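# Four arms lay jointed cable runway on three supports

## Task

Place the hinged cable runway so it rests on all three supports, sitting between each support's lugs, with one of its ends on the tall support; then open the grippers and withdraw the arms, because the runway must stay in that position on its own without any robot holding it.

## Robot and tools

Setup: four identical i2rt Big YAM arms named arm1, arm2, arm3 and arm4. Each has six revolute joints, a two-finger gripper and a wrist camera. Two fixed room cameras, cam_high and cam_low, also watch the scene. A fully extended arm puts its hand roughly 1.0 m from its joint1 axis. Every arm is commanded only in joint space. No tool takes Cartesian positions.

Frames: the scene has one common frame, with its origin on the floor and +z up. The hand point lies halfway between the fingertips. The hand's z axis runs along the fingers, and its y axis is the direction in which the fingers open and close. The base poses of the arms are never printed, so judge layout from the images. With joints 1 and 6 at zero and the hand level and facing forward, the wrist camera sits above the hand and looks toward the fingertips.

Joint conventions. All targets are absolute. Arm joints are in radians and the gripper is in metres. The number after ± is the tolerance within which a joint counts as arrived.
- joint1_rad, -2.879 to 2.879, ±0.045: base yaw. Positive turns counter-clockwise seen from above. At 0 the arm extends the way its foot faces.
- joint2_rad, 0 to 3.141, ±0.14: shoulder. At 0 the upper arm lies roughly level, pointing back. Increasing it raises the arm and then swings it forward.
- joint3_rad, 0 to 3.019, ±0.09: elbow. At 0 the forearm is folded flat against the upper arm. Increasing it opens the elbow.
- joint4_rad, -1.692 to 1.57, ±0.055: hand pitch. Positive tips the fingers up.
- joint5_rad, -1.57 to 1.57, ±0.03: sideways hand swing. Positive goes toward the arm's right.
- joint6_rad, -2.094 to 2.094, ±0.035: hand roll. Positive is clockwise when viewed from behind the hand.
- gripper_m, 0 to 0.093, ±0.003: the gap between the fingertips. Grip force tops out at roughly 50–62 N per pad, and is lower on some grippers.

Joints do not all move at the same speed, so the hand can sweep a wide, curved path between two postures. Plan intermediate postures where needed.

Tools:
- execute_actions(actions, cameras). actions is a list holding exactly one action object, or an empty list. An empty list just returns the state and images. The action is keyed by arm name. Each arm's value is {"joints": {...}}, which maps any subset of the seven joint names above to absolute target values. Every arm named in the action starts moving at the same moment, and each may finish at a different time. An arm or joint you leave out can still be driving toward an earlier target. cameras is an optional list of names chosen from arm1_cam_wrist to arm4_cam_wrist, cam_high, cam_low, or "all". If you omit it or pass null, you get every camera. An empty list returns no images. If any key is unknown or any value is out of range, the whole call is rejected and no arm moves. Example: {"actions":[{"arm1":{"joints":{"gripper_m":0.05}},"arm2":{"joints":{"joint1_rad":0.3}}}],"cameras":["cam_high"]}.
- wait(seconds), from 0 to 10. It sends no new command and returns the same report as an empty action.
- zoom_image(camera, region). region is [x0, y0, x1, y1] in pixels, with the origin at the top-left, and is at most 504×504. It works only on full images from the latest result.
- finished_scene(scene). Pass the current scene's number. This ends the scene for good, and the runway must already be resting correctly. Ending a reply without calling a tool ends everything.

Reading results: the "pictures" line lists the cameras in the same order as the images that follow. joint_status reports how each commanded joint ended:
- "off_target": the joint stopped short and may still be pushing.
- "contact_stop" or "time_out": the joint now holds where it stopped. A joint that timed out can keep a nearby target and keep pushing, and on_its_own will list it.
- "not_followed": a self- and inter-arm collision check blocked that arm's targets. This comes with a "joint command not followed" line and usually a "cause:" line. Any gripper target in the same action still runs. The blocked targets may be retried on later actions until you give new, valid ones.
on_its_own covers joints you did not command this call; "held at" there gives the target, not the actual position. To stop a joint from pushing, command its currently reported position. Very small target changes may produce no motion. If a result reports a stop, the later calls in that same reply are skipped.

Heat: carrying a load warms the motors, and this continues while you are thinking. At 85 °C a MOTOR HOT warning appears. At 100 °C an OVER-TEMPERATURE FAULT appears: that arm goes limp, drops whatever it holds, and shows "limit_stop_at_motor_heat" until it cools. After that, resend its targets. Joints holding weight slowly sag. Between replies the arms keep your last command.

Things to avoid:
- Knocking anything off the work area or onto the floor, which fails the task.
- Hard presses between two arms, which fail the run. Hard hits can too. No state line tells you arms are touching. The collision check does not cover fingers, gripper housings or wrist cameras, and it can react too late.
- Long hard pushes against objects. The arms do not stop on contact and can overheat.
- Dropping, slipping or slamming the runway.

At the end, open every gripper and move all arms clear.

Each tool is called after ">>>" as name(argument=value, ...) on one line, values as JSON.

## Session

>>> execute_actions(actions=[])

Scene clock: 0.00 s.
arm1.joint_positions: joint1_rad=-0.197 joint2_rad=+0.631 joint3_rad=+1.395 joint4_rad=-1.179 joint5_rad=-0.173 joint6_rad=+0.457 gripper_m=+0.095
arm1.joint_status: not commanded
arm1.hand: x=-0.8667 y=-0.2153 z=+1.5742 quat_wxyz=(-0.519, -0.194, -0.816, -0.165) (m; scene frame)
arm2.joint_positions: joint1_rad=+0.150 joint2_rad=+0.637 joint3_rad=+1.338 joint4_rad=-1.177 joint5_rad=-0.199 joint6_rad=-0.172 gripper_m=+0.094
arm2.joint_status: not commanded
arm2.hand: x=-0.2891 y=-0.4005 z=+1.5549 quat_wxyz=(-0.330, +0.698, -0.492, -0.402) (m; scene frame)
arm3.joint_positions: joint1_rad=-0.032 joint2_rad=+0.560 joint3_rad=+1.365 joint4_rad=-1.394 joint5_rad=+0.169 joint6_rad=-0.116 gripper_m=+0.095
arm3.joint_status: not commanded
arm3.hand: x=+0.1853 y=+0.1209 z=+1.5630 quat_wxyz=(-0.278, -0.578, -0.659, +0.393) (m; scene frame)
arm4.joint_positions: joint1_rad=-0.076 joint2_rad=+0.523 joint3_rad=+1.429 joint4_rad=-1.349 joint5_rad=+0.135 joint6_rad=+0.288 gripper_m=+0.094
arm4.joint_status: not commanded
arm4.hand: x=+0.9407 y=-0.1118 z=+1.5819 quat_wxyz=(-0.009, -0.828, +0.160, +0.537) (m; scene frame)
pictures: arm1_cam_wrist, arm2_cam_wrist, arm3_cam_wrist, arm4_cam_wrist, cam_high, cam_low
Images, in order (width x height): arm1_cam_wrist 616x616, arm2_cam_wrist 616x616, arm3_cam_wrist 616x616, arm4_cam_wrist 616x616, cam_high 896x504, cam_low 896x504.

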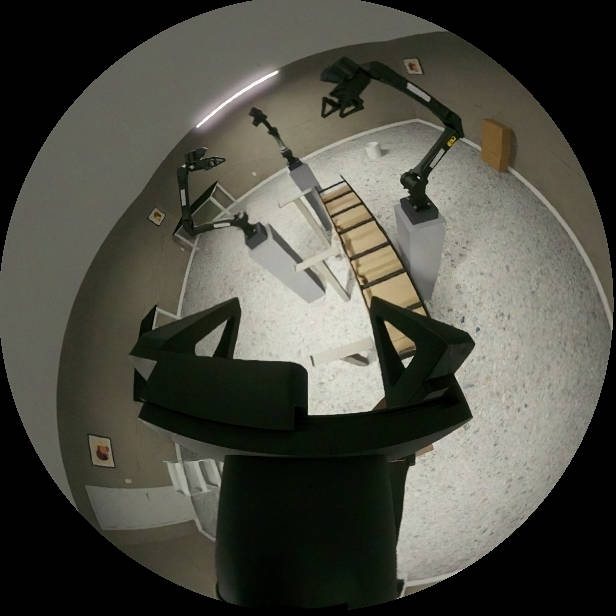

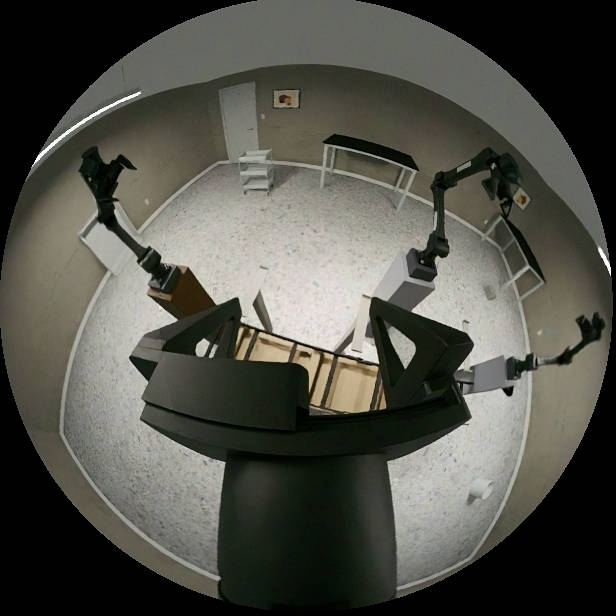

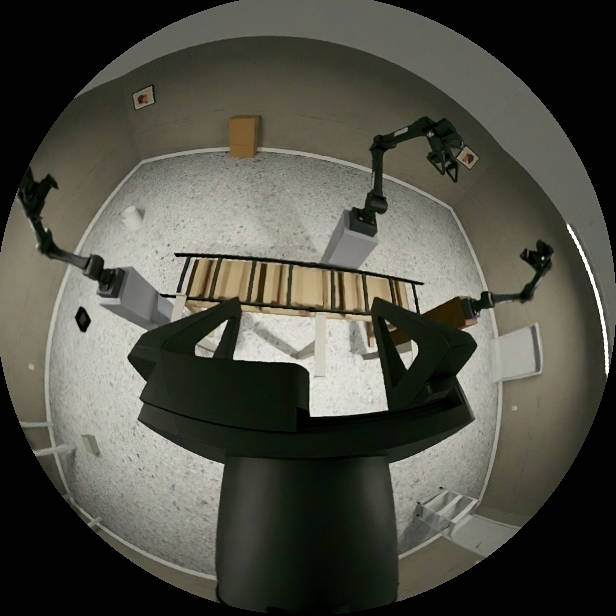

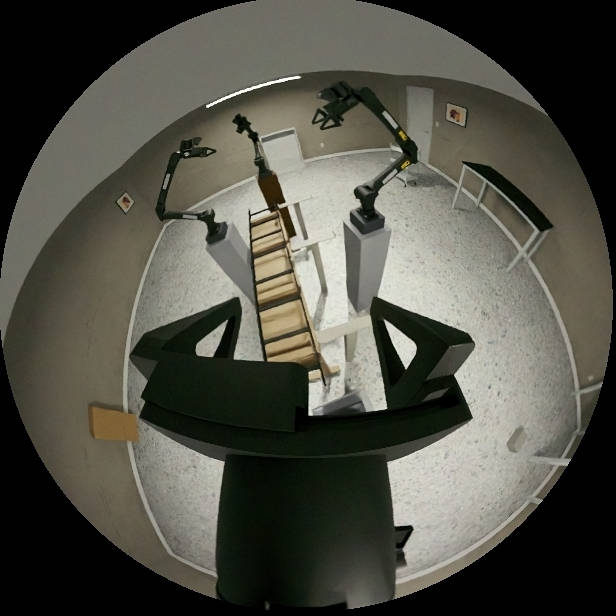

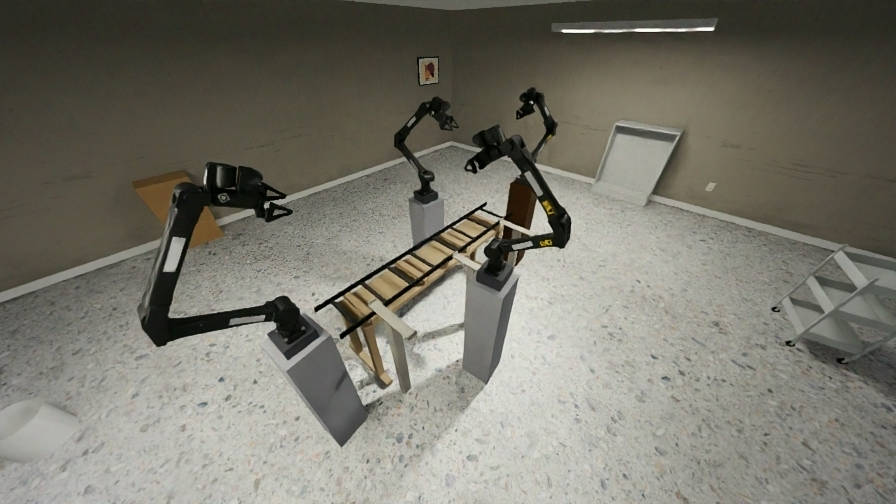

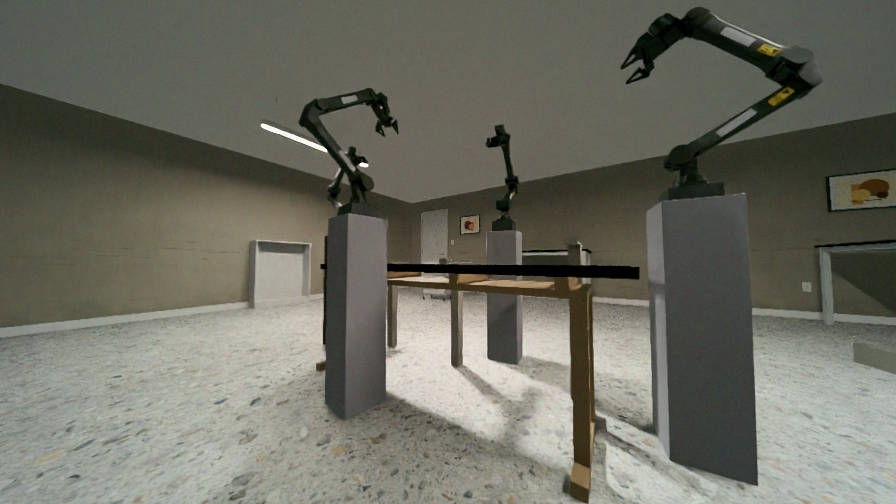

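>>> execute_actions(actions=[{"arm1":{"joints":{"joint1_rad":-0.53,"joint2_rad":2.30,"joint3_rad":0.8165,"joint4_rad":-0.05,"joint5_rad":0,"joint6_rad":-2.02,"gripper_m":0.075}},"arm2":{"joints":{"joint1_rad":0.488,"joint2_rad":2.34,"joint3_rad":0.765,"joint4_rad":0.035,"joint5_rad":0,"joint6_rad":0.385,"gripper_m":0.075}},"arm3":{"joints":{"joint1_rad":0.115,"joint2_rad":2.83,"joint3_rad":2.195,"joint4_rad":-0.905,"joint5_rad":0,"joint6_rad":0.25,"gripper_m":0.075}},"arm4":{"joints":{"joint1_rad":0.588,"joint2_rad":2.335,"joint3_rad":0.93,"joint4_rad":-0.135,"joint5_rad":0,"joint6_rad":-0.93,"gripper_m":0.075}}}])

Scene clock: 7.03 s.
arm1.joint_positions: joint1_rad=-0.527 joint2_rad=+2.307 joint3_rad=+0.817 joint4_rad=-0.062 joint5_rad=-0.002 joint6_rad=-2.009 gripper_m=+0.075
arm1.joint_status: all done
arm1.hand: x=-0.8069 y=-0.3647 z=+0.7363 quat_wxyz=(-0.002, +0.704, -0.710, +0.002) (m; scene frame)
arm2.joint_positions: joint1_rad=+0.486 joint2_rad=+2.332 joint3_rad=+0.764 joint4_rad=+0.021 joint5_rad=-0.002 joint6_rad=+0.376 gripper_m=+0.075
arm2.joint_status: all done
arm2.hand: x=-0.3653 y=-0.3588 z=+0.7380 quat_wxyz=(-0.001, +0.710, -0.704, -0.005) (m; scene frame)
arm3.joint_positions: joint1_rad=+0.104 joint2_rad=+2.841 joint3_rad=+2.176 joint4_rad=-0.902 joint5_rad=+0.003 joint6_rad=+0.242 gripper_m=+0.075
arm3.joint_status: all done
arm3.hand: x=+0.3519 y=-0.3697 z=+0.7353 quat_wxyz=(-0.003, -0.709, -0.705, +0.010) (m; scene frame)
arm4.joint_positions: joint1_rad=+0.588 joint2_rad=+2.334 joint3_rad=+0.926 joint4_rad=-0.151 joint5_rad=+0.000 joint6_rad=-0.914 gripper_m=+0.075
arm4.joint_status: all done
arm4.hand: x=+0.8080 y=-0.3648 z=+0.7376 quat_wxyz=(+0.006, -0.711, -0.704, +0.000) (m; scene frame)
pictures: arm1_cam_wrist, arm2_cam_wrist, arm3_cam_wrist, arm4_cam_wrist, cam_high, cam_low
Images, in order (width x height): arm1_cam_wrist 616x616, arm2_cam_wrist 616x616, arm3_cam_wrist 616x616, arm4_cam_wrist 616x616, cam_high 896x504, cam_low 896x504.

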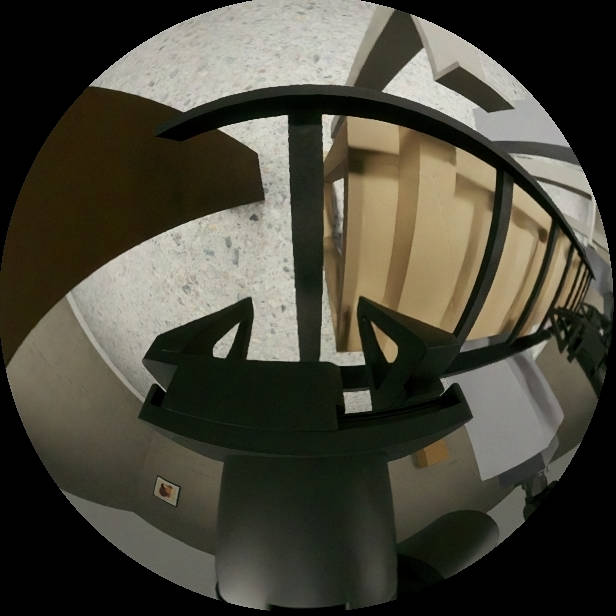

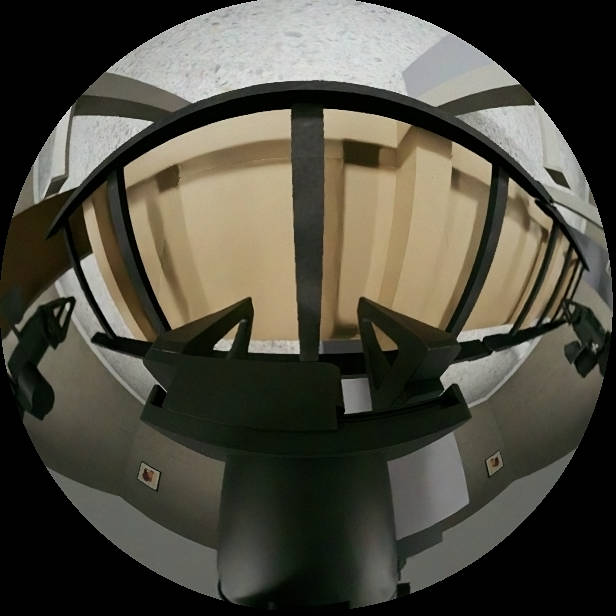

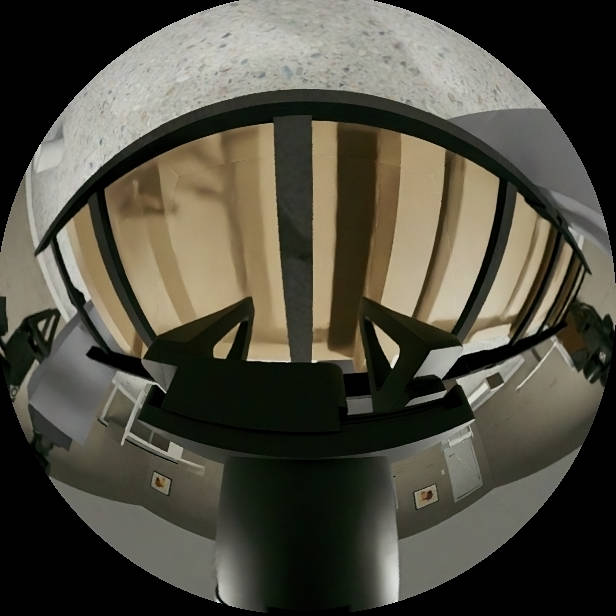

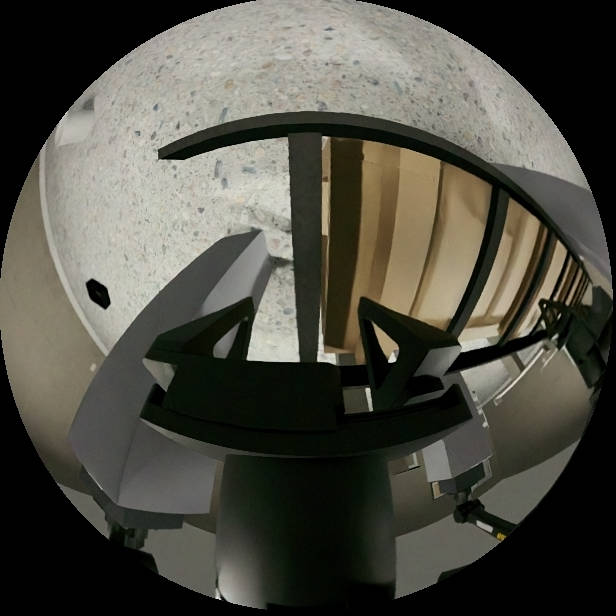

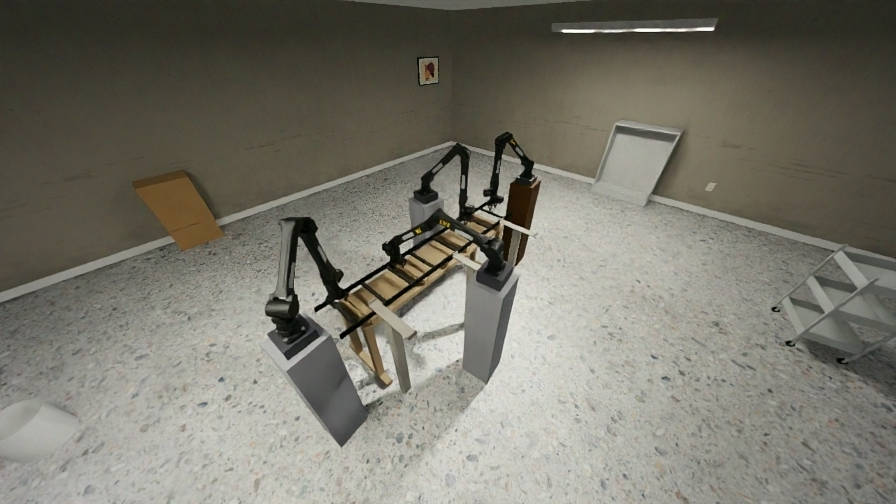

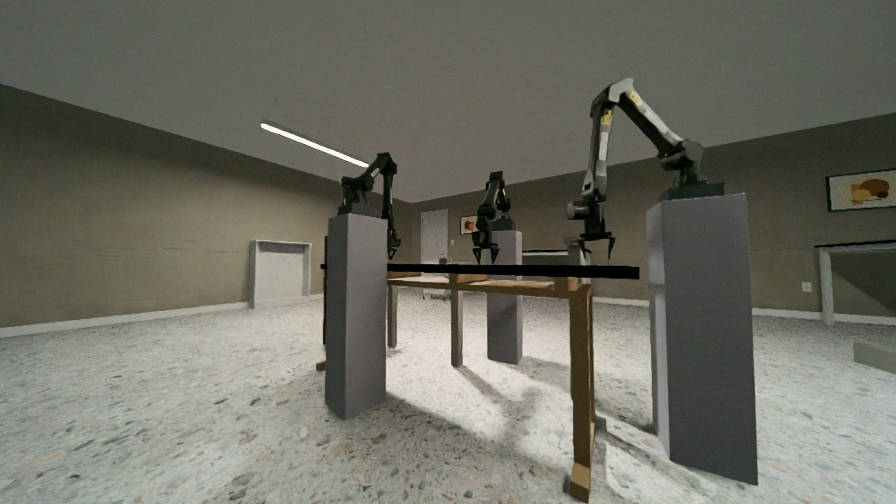

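>>> execute_actions(actions=[{"arm1":{"joints":{"joint2_rad":2.445,"joint3_rad":0.874,"joint4_rad":0.03,"joint6_rad":-2.035,"gripper_m":0.065}},"arm2":{"joints":{"joint2_rad":2.495,"joint3_rad":0.823,"joint4_rad":0.122,"joint6_rad":0.365,"gripper_m":0.065}},"arm3":{"joints":{"joint1_rad":0.13,"joint2_rad":2.89,"joint3_rad":2.155,"joint4_rad":-0.822,"joint6_rad":0.235,"gripper_m":0.065}},"arm4":{"joints":{"joint1_rad":0.507,"joint2_rad":2.472,"joint3_rad":0.933,"joint4_rad":-0.01,"joint6_rad":-1.035,"gripper_m":0.065}}}], cameras=["arm1_cam_wrist","arm2_cam_wrist","arm3_cam_wrist","arm4_cam_wrist"])

Scene clock: 20.87 s.
arm1.joint_positions: joint1_rad=-0.527 joint2_rad=+2.453 joint3_rad=+0.874 joint4_rad=+0.022 joint5_rad=-0.002 joint6_rad=-2.025 gripper_m=+0.065
arm1.joint_status: all done
arm1.hand: x=-0.8110 y=-0.3626 z=+0.6885 quat_wxyz=(-0.002, +0.709, -0.705, +0.000) (m; scene frame)
arm2.joint_positions: joint1_rad=+0.486 joint2_rad=+2.489 joint3_rad=+0.822 joint4_rad=+0.112 joint5_rad=-0.002 joint6_rad=+0.374 gripper_m=+0.065
arm2.joint_status: all done
arm2.hand: x=-0.3621 y=-0.3667 z=+0.6887 quat_wxyz=(+0.000, +0.711, -0.704, -0.002) (m; scene frame)
arm3.joint_positions: joint1_rad=+0.119 joint2_rad=+2.874 joint3_rad=+2.162 joint4_rad=-0.835 joint5_rad=+0.003 joint6_rad=+0.242 gripper_m=+0.065
arm3.joint_status: all done
arm3.hand: x=+0.3610 y=-0.3629 z=+0.7090 quat_wxyz=(-0.012, -0.704, -0.710, +0.015) (m; scene frame)
arm4.joint_positions: joint1_rad=+0.506 joint2_rad=+2.473 joint3_rad=+0.930 joint4_rad=-0.025 joint5_rad=+0.000 joint6_rad=-1.019 gripper_m=+0.065
arm4.joint_status: all done
arm4.hand: x=+0.8104 y=-0.3237 z=+0.6880 quat_wxyz=(+0.005, -0.703, -0.711, -0.005) (m; scene frame)
pictures: arm1_cam_wrist, arm2_cam_wrist, arm3_cam_wrist, arm4_cam_wrist
Images, in order (width x height): arm1_cam_wrist 616x616, arm2_cam_wrist 616x616, arm3_cam_wrist 616x616, arm4_cam_wrist 616x616.

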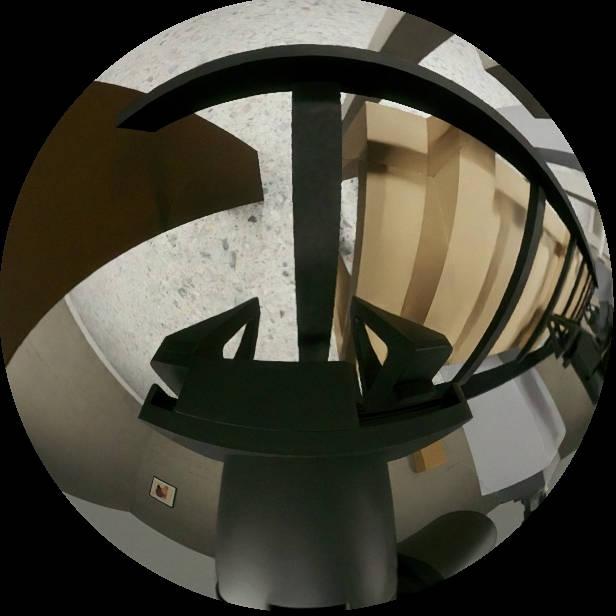

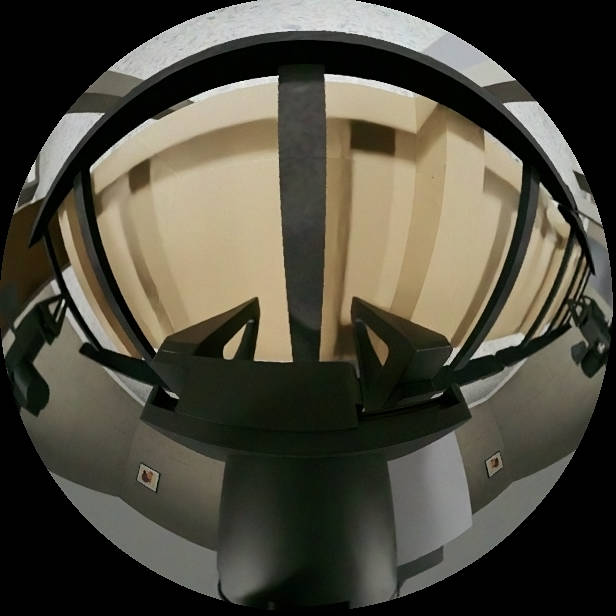

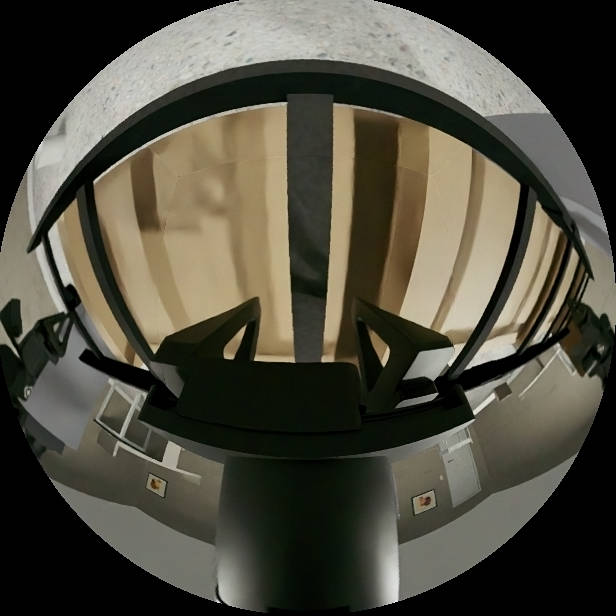

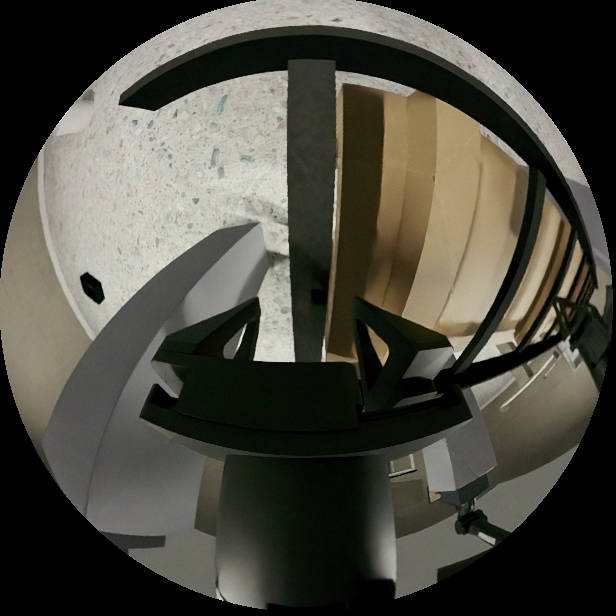

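>>> execute_actions(actions=[{"arm1":{"joints":{"joint2_rad":2.575,"joint3_rad":0.955,"joint4_rad":0.082}},"arm2":{"joints":{"joint2_rad":2.625,"joint3_rad":0.904,"joint4_rad":0.175}},"arm3":{"joints":{"joint2_rad":3.025,"joint3_rad":2.32,"joint4_rad":-0.835}},"arm4":{"joints":{"joint1_rad":0.54,"joint2_rad":2.59,"joint3_rad":1.012,"joint4_rad":0.033,"joint6_rad":-1.0}}}], cameras=["arm1_cam_wrist","arm2_cam_wrist","arm3_cam_wrist","arm4_cam_wrist","cam_low"])

Scene clock: 26.53 s.
arm1.joint_positions: joint1_rad=-0.527 joint2_rad=+2.579 joint3_rad=+0.957 joint4_rad=+0.076 joint5_rad=-0.002 joint6_rad=-2.025 gripper_m=+0.065
arm1.joint_status: all done
arm1.hand: x=-0.8056 y=-0.3651 z=+0.6451 quat_wxyz=(-0.003, +0.710, -0.705, +0.004) (m; scene frame)
arm2.joint_positions: joint1_rad=+0.486 joint2_rad=+2.615 joint3_rad=+0.905 joint4_rad=+0.167 joint5_rad=-0.002 joint6_rad=+0.374 gripper_m=+0.065
arm2.joint_status: all done
arm2.hand: x=-0.3642 y=-0.3615 z=+0.6463 quat_wxyz=(-0.002, +0.711, -0.704, -0.007) (m; scene frame)
arm3.joint_positions: joint1_rad=+0.120 joint2_rad=+3.012 joint3_rad=+2.284 joint4_rad=-0.835 joint5_rad=+0.001 joint6_rad=+0.243 gripper_m=+0.065
arm3.joint_status: all done
arm3.hand: x=+0.3599 y=-0.3564 z=+0.6511 quat_wxyz=(-0.005, -0.704, -0.710, +0.010) (m; scene frame)
arm4.joint_positions: joint1_rad=+0.532 joint2_rad=+2.583 joint3_rad=+1.011 joint4_rad=+0.020 joint5_rad=-0.002 joint6_rad=-1.015 gripper_m=+0.065
arm4.joint_status: all done
arm4.hand: x=+0.8071 y=-0.3375 z=+0.6495 quat_wxyz=(+0.006, -0.695, -0.719, +0.003) (m; scene frame)
pictures: arm1_cam_wrist, arm2_cam_wrist, arm3_cam_wrist, arm4_cam_wrist, cam_low
Images, in order (width x height): arm1_cam_wrist 616x616, arm2_cam_wrist 616x616, arm3_cam_wrist 616x616, arm4_cam_wrist 616x616, cam_low 896x504.

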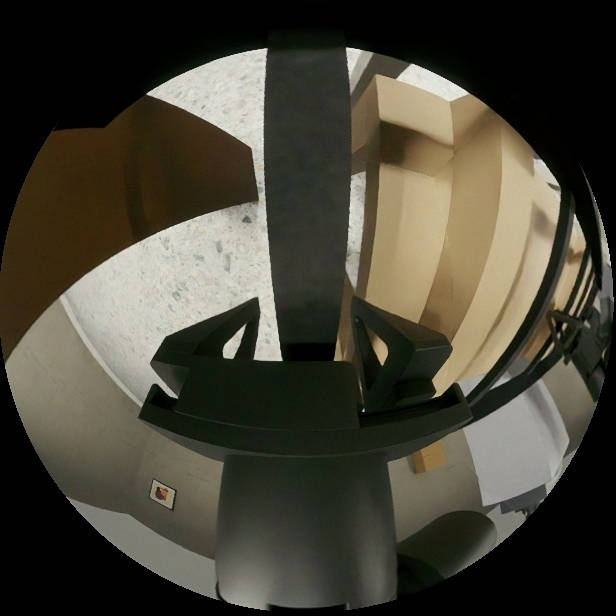

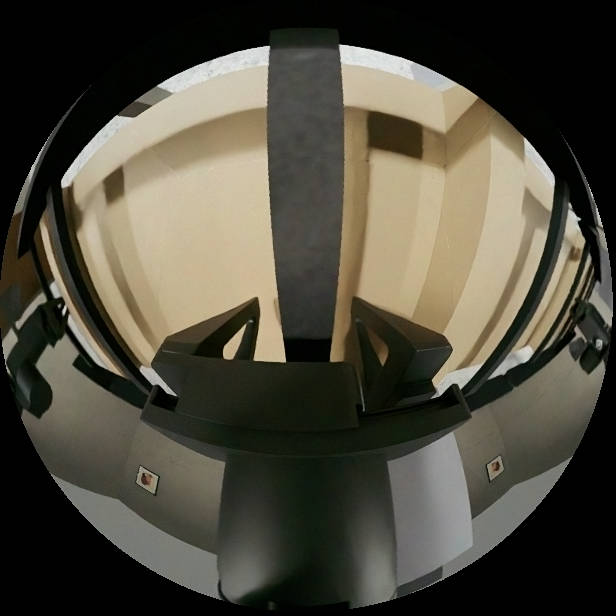

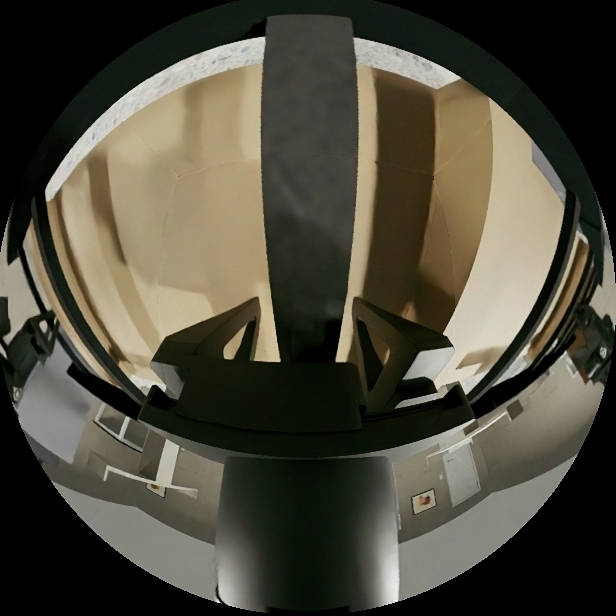

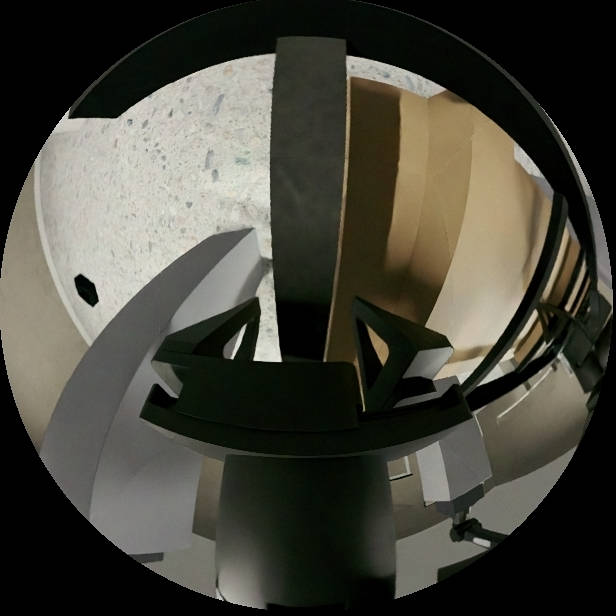

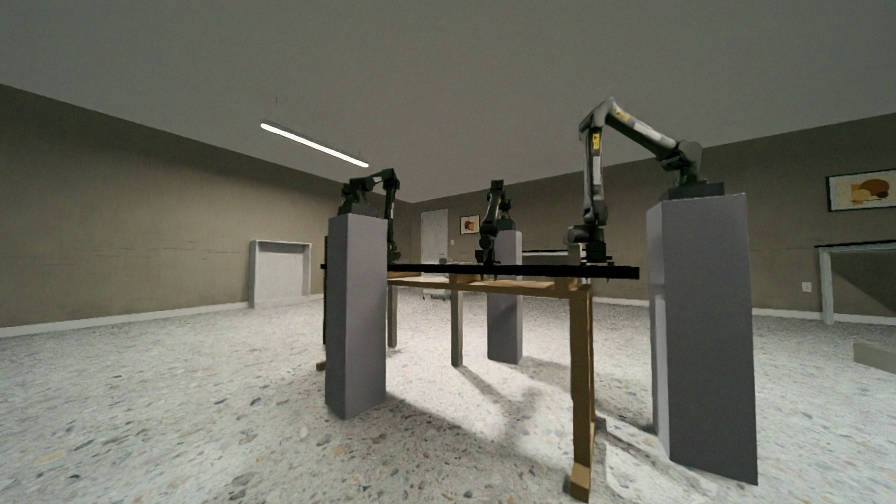

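>>> execute_actions(actions=[{"arm1":{"joints":{"gripper_m":0.0}},"arm2":{"joints":{"gripper_m":0.0}},"arm3":{"joints":{"gripper_m":0.0}},"arm4":{"joints":{"gripper_m":0.0}}}], cameras=[])

>>> execute_actions(actions=[{"arm1":{"joints":{"joint2_rad":2.30,"joint3_rad":0.82,"joint4_rad":-0.064}},"arm2":{"joints":{"joint2_rad":2.20,"joint3_rad":0.745,"joint4_rad":0.012}},"arm3":{"joints":{"joint2_rad":2.66,"joint3_rad":2.14,"joint4_rad":-0.895}},"arm4":{"joints":{"joint2_rad":2.30,"joint3_rad":0.882,"joint4_rad":-0.11}}}], cameras=["cam_low","cam_high"])

Scene clock: 32.97 s.
arm1.joint_positions: joint1_rad=-0.527 joint2_rad=+2.579 joint3_rad=+0.957 joint4_rad=+0.078 joint5_rad=-0.003 joint6_rad=-2.030 gripper_m=+0.022
arm1.joint_status: gripper_m off_target (ended at +0.022, target +0.000)
arm1.hand: x=-0.8045 y=-0.3653 z=+0.6451 quat_wxyz=(-0.004, +0.711, -0.703, +0.005) (m; scene frame)
arm2.joint_positions: joint1_rad=+0.486 joint2_rad=+2.615 joint3_rad=+0.904 joint4_rad=+0.167 joint5_rad=+0.004 joint6_rad=+0.364 gripper_m=+0.023
arm2.joint_status: gripper_m off_target (ended at +0.023, target +0.000)
arm2.hand: x=-0.3629 y=-0.3616 z=+0.6462 quat_wxyz=(-0.005, +0.714, -0.700, -0.006) (m; scene frame)
arm3.joint_positions: joint1_rad=+0.120 joint2_rad=+3.012 joint3_rad=+2.284 joint4_rad=-0.836 joint5_rad=+0.003 joint6_rad=+0.240 gripper_m=+0.022
arm3.joint_status: gripper_m off_target (ended at +0.022, target +0.000)
arm3.hand: x=+0.3595 y=-0.3564 z=+0.6511 quat_wxyz=(-0.004, -0.703, -0.712, +0.011) (m; scene frame)
arm4.joint_positions: joint1_rad=+0.532 joint2_rad=+2.583 joint3_rad=+1.009 joint4_rad=+0.021 joint5_rad=-0.006 joint6_rad=-0.996 gripper_m=+0.023
arm4.joint_status: gripper_m off_target (ended at +0.023, target +0.000)
arm4.hand: x=+0.8083 y=-0.3375 z=+0.6495 quat_wxyz=(+0.004, -0.702, -0.712, +0.003) (m; scene frame)
pictures: none
No camera images: the call's "cameras" was empty. Leave "cameras" out to get every camera's image.

Scene clock: 35.30 s.
arm1.joint_positions: joint1_rad=-0.528 joint2_rad=+2.313 joint3_rad=+0.827 joint4_rad=-0.061 joint5_rad=+0.002 joint6_rad=-2.033 gripper_m=+0.022
arm1.joint_status: all done
arm1.hand: x=-0.8032 y=-0.3674 z=+0.7348 quat_wxyz=(-0.002, +0.712, -0.702, +0.005) (m; scene frame)
arm2.joint_positions: joint1_rad=+0.483 joint2_rad=+2.332 joint3_rad=+0.758 joint4_rad=+0.021 joint5_rad=+0.009 joint6_rad=+0.358 gripper_m=+0.023
arm2.joint_status: all done
arm2.hand: x=-0.3611 y=-0.3610 z=+0.7381 quat_wxyz=(-0.006, +0.715, -0.699, +0.000) (m; scene frame)
arm3.joint_positions: joint1_rad=+0.122 joint2_rad=+2.801 joint3_rad=+2.107 joint4_rad=-0.875 joint5_rad=+0.007 joint6_rad=+0.241 gripper_m=+0.022
arm3.joint_status: joint2_rad time_out (moved -0.211 of -0.352); the others done
arm3.on_its_own: joint2_rad reads +2.801 and still pushes toward +2.660 since a time_out
arm3.hand: x=+0.3615 y=-0.3575 z=+0.7418 quat_wxyz=(-0.001, -0.702, -0.712, +0.011) (m; scene frame)
arm4.joint_positions: joint1_rad=+0.538 joint2_rad=+2.336 joint3_rad=+0.879 joint4_rad=-0.100 joint5_rad=+0.008 joint6_rad=-0.988 gripper_m=+0.023
arm4.joint_status: all done
arm4.hand: x=+0.8101 y=-0.3376 z=+0.7349 quat_wxyz=(+0.010, -0.702, -0.712, +0.000) (m; scene frame)
pictures: cam_high, cam_low
Images, in order (width x height): cam_high 896x504, cam_low 896x504.

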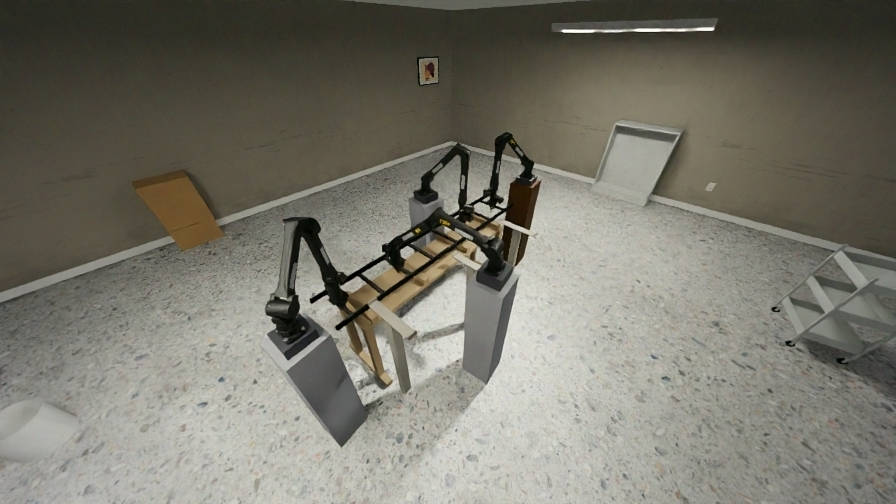

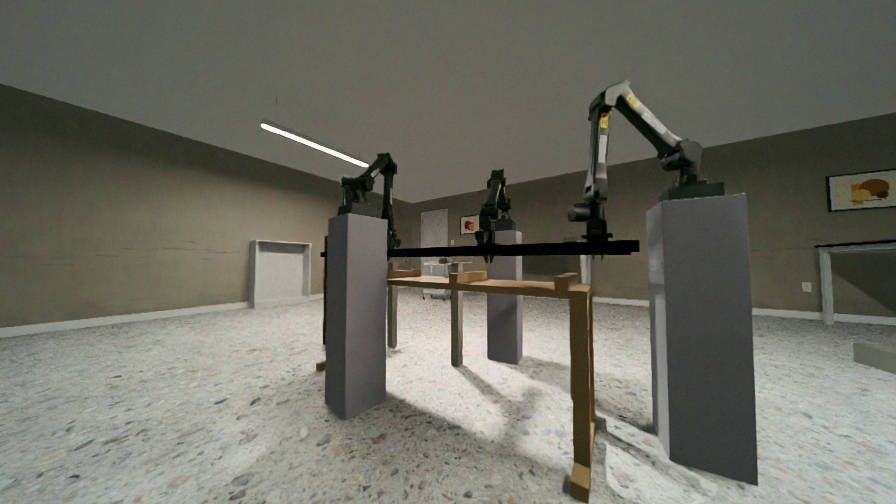

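>>> execute_actions(actions=[{"arm1":{"joints":{"joint2_rad":2.128,"joint3_rad":0.767,"joint4_rad":-0.185,"joint6_rad":-2.015}},"arm2":{"joints":{"joint2_rad":2.034,"joint3_rad":0.687,"joint4_rad":-0.096,"joint6_rad":0.385}},"arm3":{"joints":{"joint1_rad":0.075,"joint2_rad":2.45,"joint3_rad":1.998,"joint4_rad":-0.944,"joint5_rad":-0.15,"joint6_rad":0.21}},"arm4":{"joints":{"joint1_rad":0.505,"joint2_rad":1.866,"joint3_rad":0.915,"joint4_rad":-0.712,"joint5_rad":-0.085,"joint6_rad":-1.015}}}], cameras=["cam_low","cam_high"])

>>> zoom_image(camera="cam_low", region=[380, 180, 640, 290])

Scene clock: 48.27 s.
arm1.joint_positions: joint1_rad=-0.528 joint2_rad=+2.143 joint3_rad=+0.769 joint4_rad=-0.181 joint5_rad=+0.005 joint6_rad=-2.027 gripper_m=+0.022
arm1.joint_status: all done
arm1.hand: x=-0.8065 y=-0.3665 z=+0.7891 quat_wxyz=(+0.001, +0.710, -0.704, +0.001) (m; scene frame)
arm2.joint_positions: joint1_rad=+0.490 joint2_rad=+2.160 joint3_rad=+0.694 joint4_rad=-0.081 joint5_rad=+0.008 joint6_rad=+0.370 gripper_m=+0.023
arm2.joint_status: all done
arm2.hand: x=-0.3635 y=-0.3623 z=+0.7900 quat_wxyz=(-0.006, +0.713, -0.701, -0.003) (m; scene frame)
arm3.joint_positions: joint1_rad=+0.081 joint2_rad=+2.592 joint3_rad=+1.971 joint4_rad=-0.921 joint5_rad=-0.159 joint6_rad=+0.207 gripper_m=+0.022
arm3.joint_status: joint2_rad time_out (moved -0.209 of -0.351); the others done
arm3.on_its_own: joint2_rad reads +2.592 and still pushes toward +2.450 since a time_out
arm3.hand: x=+0.3629 y=-0.3589 z=+0.8436 quat_wxyz=(-0.057, -0.701, -0.709, -0.051) (m; scene frame)
arm4.joint_positions: joint1_rad=+0.498 joint2_rad=+1.898 joint3_rad=+0.890 joint4_rad=-0.665 joint5_rad=-0.087 joint6_rad=-1.026 gripper_m=+0.023
arm4.joint_status: all done
arm4.hand: x=+0.8045 y=-0.3447 z=+0.9038 quat_wxyz=(-0.049, -0.703, -0.708, -0.045) (m; scene frame)
pictures: cam_high, cam_low
Images, in order (width x height): cam_high 896x504, cam_low 896x504.

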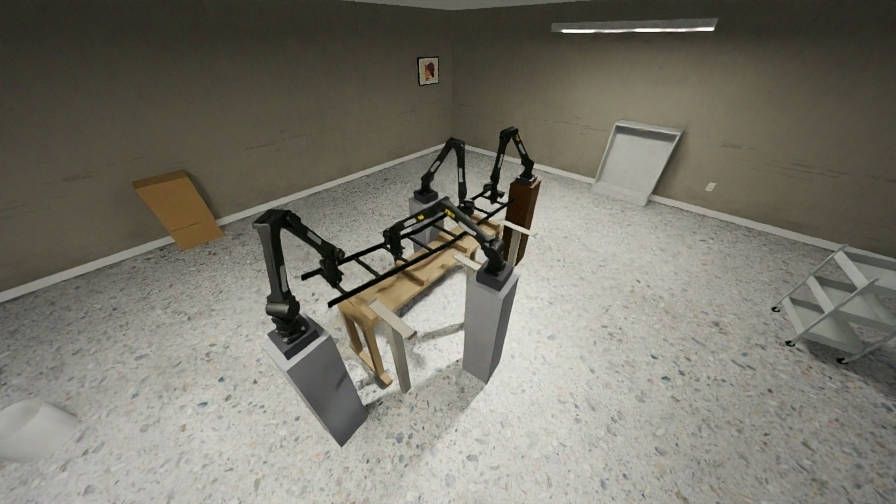

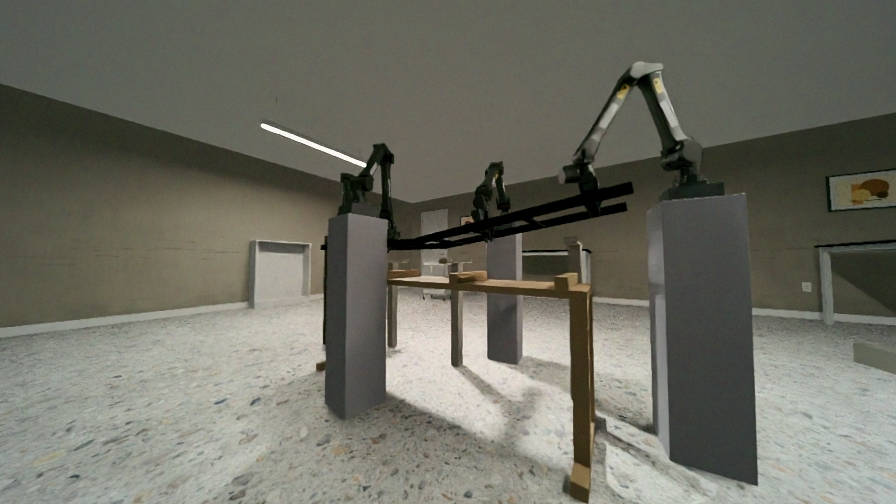

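Region (380, 180, 640, 290) of cam_low's 896x504 image, scaled by 1.938, with more detail than that image has; it fills the top 213 rows of this view, and the rest is white.

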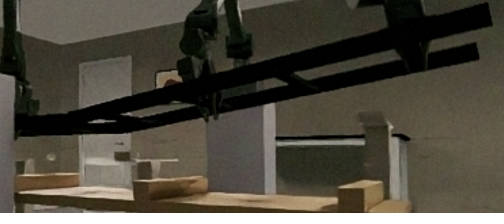

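>>> execute_actions(actions=[], cameras=["cam_high","cam_low"])

Scene clock: 62.93 s.
arm1.joint_positions: joint1_rad=-0.528 joint2_rad=+2.143 joint3_rad=+0.769 joint4_rad=-0.181 joint5_rad=+0.005 joint6_rad=-2.027 gripper_m=+0.022
arm1.joint_status: all done
arm1.hand: x=-0.8065 y=-0.3665 z=+0.7891 quat_wxyz=(+0.001, +0.710, -0.704, +0.001) (m; scene frame)
arm2.joint_positions: joint1_rad=+0.490 joint2_rad=+2.160 joint3_rad=+0.694 joint4_rad=-0.081 joint5_rad=+0.008 joint6_rad=+0.370 gripper_m=+0.023
arm2.joint_status: all done
arm2.hand: x=-0.3635 y=-0.3623 z=+0.7900 quat_wxyz=(-0.006, +0.713, -0.701, -0.003) (m; scene frame)
arm3.joint_positions: joint1_rad=+0.081 joint2_rad=+2.592 joint3_rad=+1.971 joint4_rad=-0.921 joint5_rad=-0.159 joint6_rad=+0.207 gripper_m=+0.022
arm3.joint_status: joint2_rad time_out (moved -0.209 of -0.351); the others done
arm3.on_its_own: joint2_rad reads +2.592 and still pushes toward +2.450 since a time_out
arm3.hand: x=+0.3629 y=-0.3589 z=+0.8436 quat_wxyz=(-0.057, -0.701, -0.709, -0.051) (m; scene frame)
arm4.joint_positions: joint1_rad=+0.498 joint2_rad=+1.898 joint3_rad=+0.890 joint4_rad=-0.665 joint5_rad=-0.087 joint6_rad=-1.026 gripper_m=+0.023
arm4.joint_status: all done
arm4.hand: x=+0.8045 y=-0.3447 z=+0.9038 quat_wxyz=(-0.049, -0.703, -0.708, -0.045) (m; scene frame)
pictures: cam_high, cam_low
Images, in order (width x height): cam_high 896x504, cam_low 896x504.

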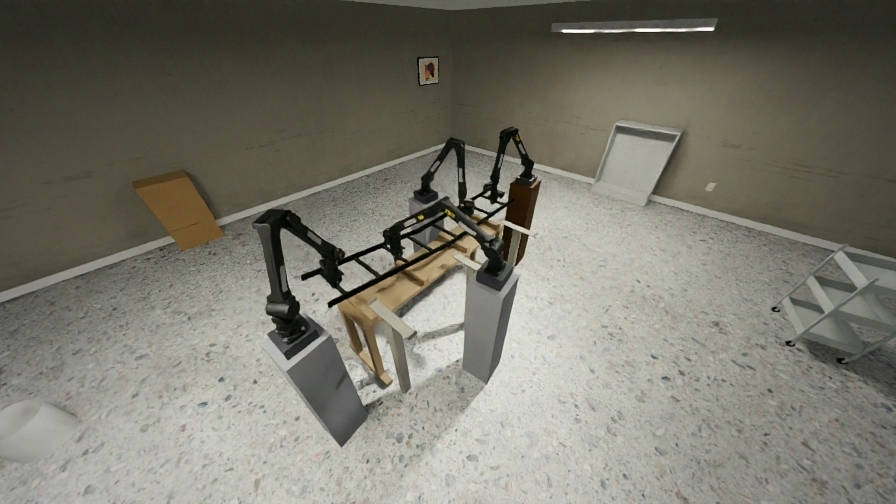

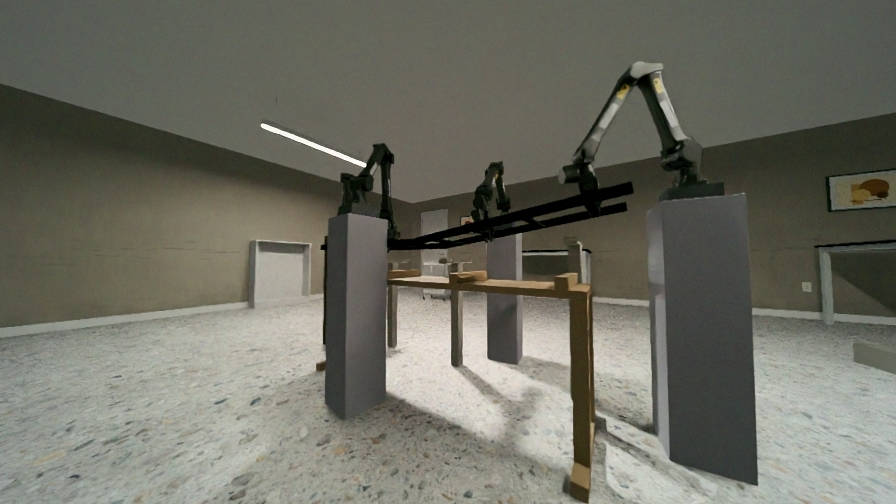

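>>> execute_actions(actions=[{"arm1":{"joints":{"joint1_rad":-0.17,"joint2_rad":2.117,"joint3_rad":0.679,"joint4_rad":-0.105,"joint6_rad":-1.66}},"arm2":{"joints":{"joint1_rad":0.377,"joint2_rad":2.105,"joint3_rad":1.044,"joint4_rad":-0.352,"joint6_rad":0.27}},"arm3":{"joints":{"joint1_rad":0.136,"joint2_rad":2.24,"joint3_rad":1.465,"joint4_rad":-0.62,"joint5_rad":-0.142,"joint6_rad":0.268}},"arm4":{"joints":{"joint1_rad":0.236,"joint2_rad":1.798,"joint3_rad":0.775,"joint4_rad":-0.655,"joint5_rad":-0.04,"joint6_rad":-1.285}}}], cameras=["cam_low"])

Scene clock: 66.57 s.
arm1.joint_positions: joint1_rad=-0.169 joint2_rad=+2.138 joint3_rad=+0.685 joint4_rad=-0.103 joint5_rad=+0.008 joint6_rad=-1.664 gripper_m=+0.022
arm1.joint_status: all done
arm1.hand: x=-0.8027 y=-0.2396 z=+0.7866 quat_wxyz=(+0.000, +0.708, -0.706, +0.001) (m; scene frame)
arm2.joint_positions: joint1_rad=+0.376 joint2_rad=+2.236 joint3_rad=+1.017 joint4_rad=-0.321 joint5_rad=-0.001 joint6_rad=+0.260 gripper_m=+0.023
arm2.joint_status: all done
arm2.hand: x=-0.3596 y=-0.2407 z=+0.7890 quat_wxyz=(-0.005, +0.712, -0.702, -0.008) (m; scene frame)
arm3.joint_positions: joint1_rad=+0.134 joint2_rad=+2.373 joint3_rad=+1.463 joint4_rad=-0.619 joint5_rad=-0.144 joint6_rad=+0.265 gripper_m=+0.022
arm3.joint_status: all done
arm3.hand: x=+0.3666 y=-0.2415 z=+0.8371 quat_wxyz=(-0.056, -0.703, -0.708, -0.044) (m; scene frame)
arm4.joint_positions: joint1_rad=+0.229 joint2_rad=+1.831 joint3_rad=+0.759 joint4_rad=-0.643 joint5_rad=-0.040 joint6_rad=-1.290 gripper_m=+0.023
arm4.joint_status: all done
arm4.hand: x=+0.8087 y=-0.2287 z=+0.9055 quat_wxyz=(-0.048, -0.704, -0.706, -0.060) (m; scene frame)
pictures: cam_low
Images, in order (width x height): cam_low 896x504.

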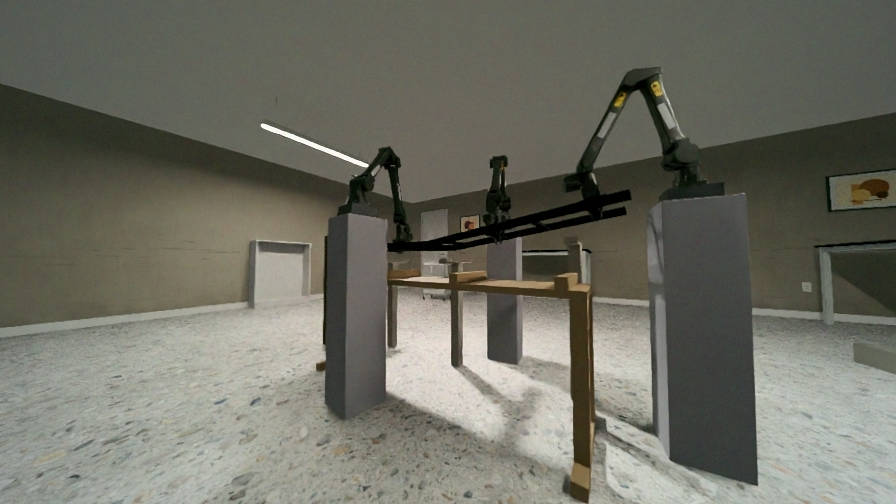

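>>> execute_actions(actions=[{"arm1":{"joints":{"joint1_rad":0.182,"joint2_rad":2.116,"joint3_rad":0.706,"joint4_rad":-0.134,"joint5_rad":0,"joint6_rad":-1.305}},"arm2":{"joints":{"joint1_rad":0.322,"joint2_rad":2.235,"joint3_rad":1.42,"joint4_rad":-0.608,"joint6_rad":0.215}},"arm3":{"joints":{"joint1_rad":0.195,"joint2_rad":2.076,"joint3_rad":1.085,"joint4_rad":-0.376,"joint5_rad":-0.139,"joint6_rad":0.333}},"arm4":{"joints":{"joint1_rad":-0.088,"joint2_rad":1.773,"joint3_rad":0.745,"joint4_rad":-0.65,"joint5_rad":0.012,"joint6_rad":-1.612}}}], cameras=["cam_low"])

Scene clock: 71.10 s.
arm1.joint_positions: joint1_rad=+0.177 joint2_rad=+2.138 joint3_rad=+0.699 joint4_rad=-0.123 joint5_rad=+0.014 joint6_rad=-1.319 gripper_m=+0.022
arm1.joint_status: all done
arm1.hand: x=-0.8076 y=-0.1262 z=+0.7882 quat_wxyz=(+0.001, +0.709, -0.706, +0.002) (m; scene frame)
arm2.joint_positions: joint1_rad=+0.328 joint2_rad=+2.357 joint3_rad=+1.376 joint4_rad=-0.568 joint5_rad=-0.005 joint6_rad=+0.209 gripper_m=+0.023
arm2.joint_status: all done
arm2.hand: x=-0.3633 y=-0.1311 z=+0.7923 quat_wxyz=(-0.002, +0.713, -0.701, -0.004) (m; scene frame)
arm3.joint_positions: joint1_rad=+0.191 joint2_rad=+2.214 joint3_rad=+1.072 joint4_rad=-0.362 joint5_rad=-0.133 joint6_rad=+0.321 gripper_m=+0.022
arm3.joint_status: all done
arm3.hand: x=+0.3622 y=-0.1292 z=+0.8377 quat_wxyz=(-0.062, -0.702, -0.708, -0.037) (m; scene frame)
arm4.joint_positions: joint1_rad=-0.096 joint2_rad=+1.805 joint3_rad=+0.729 joint4_rad=-0.646 joint5_rad=+0.026 joint6_rad=-1.615 gripper_m=+0.023
arm4.joint_status: all done
arm4.hand: x=+0.8056 y=-0.1114 z=+0.9110 quat_wxyz=(-0.042, -0.703, -0.707, -0.067) (m; scene frame)
pictures: cam_low
Images, in order (width x height): cam_low 896x504.

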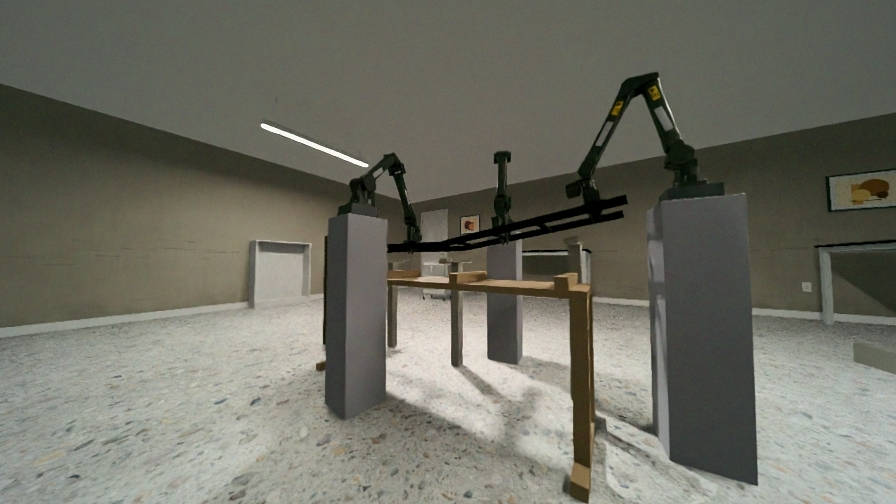

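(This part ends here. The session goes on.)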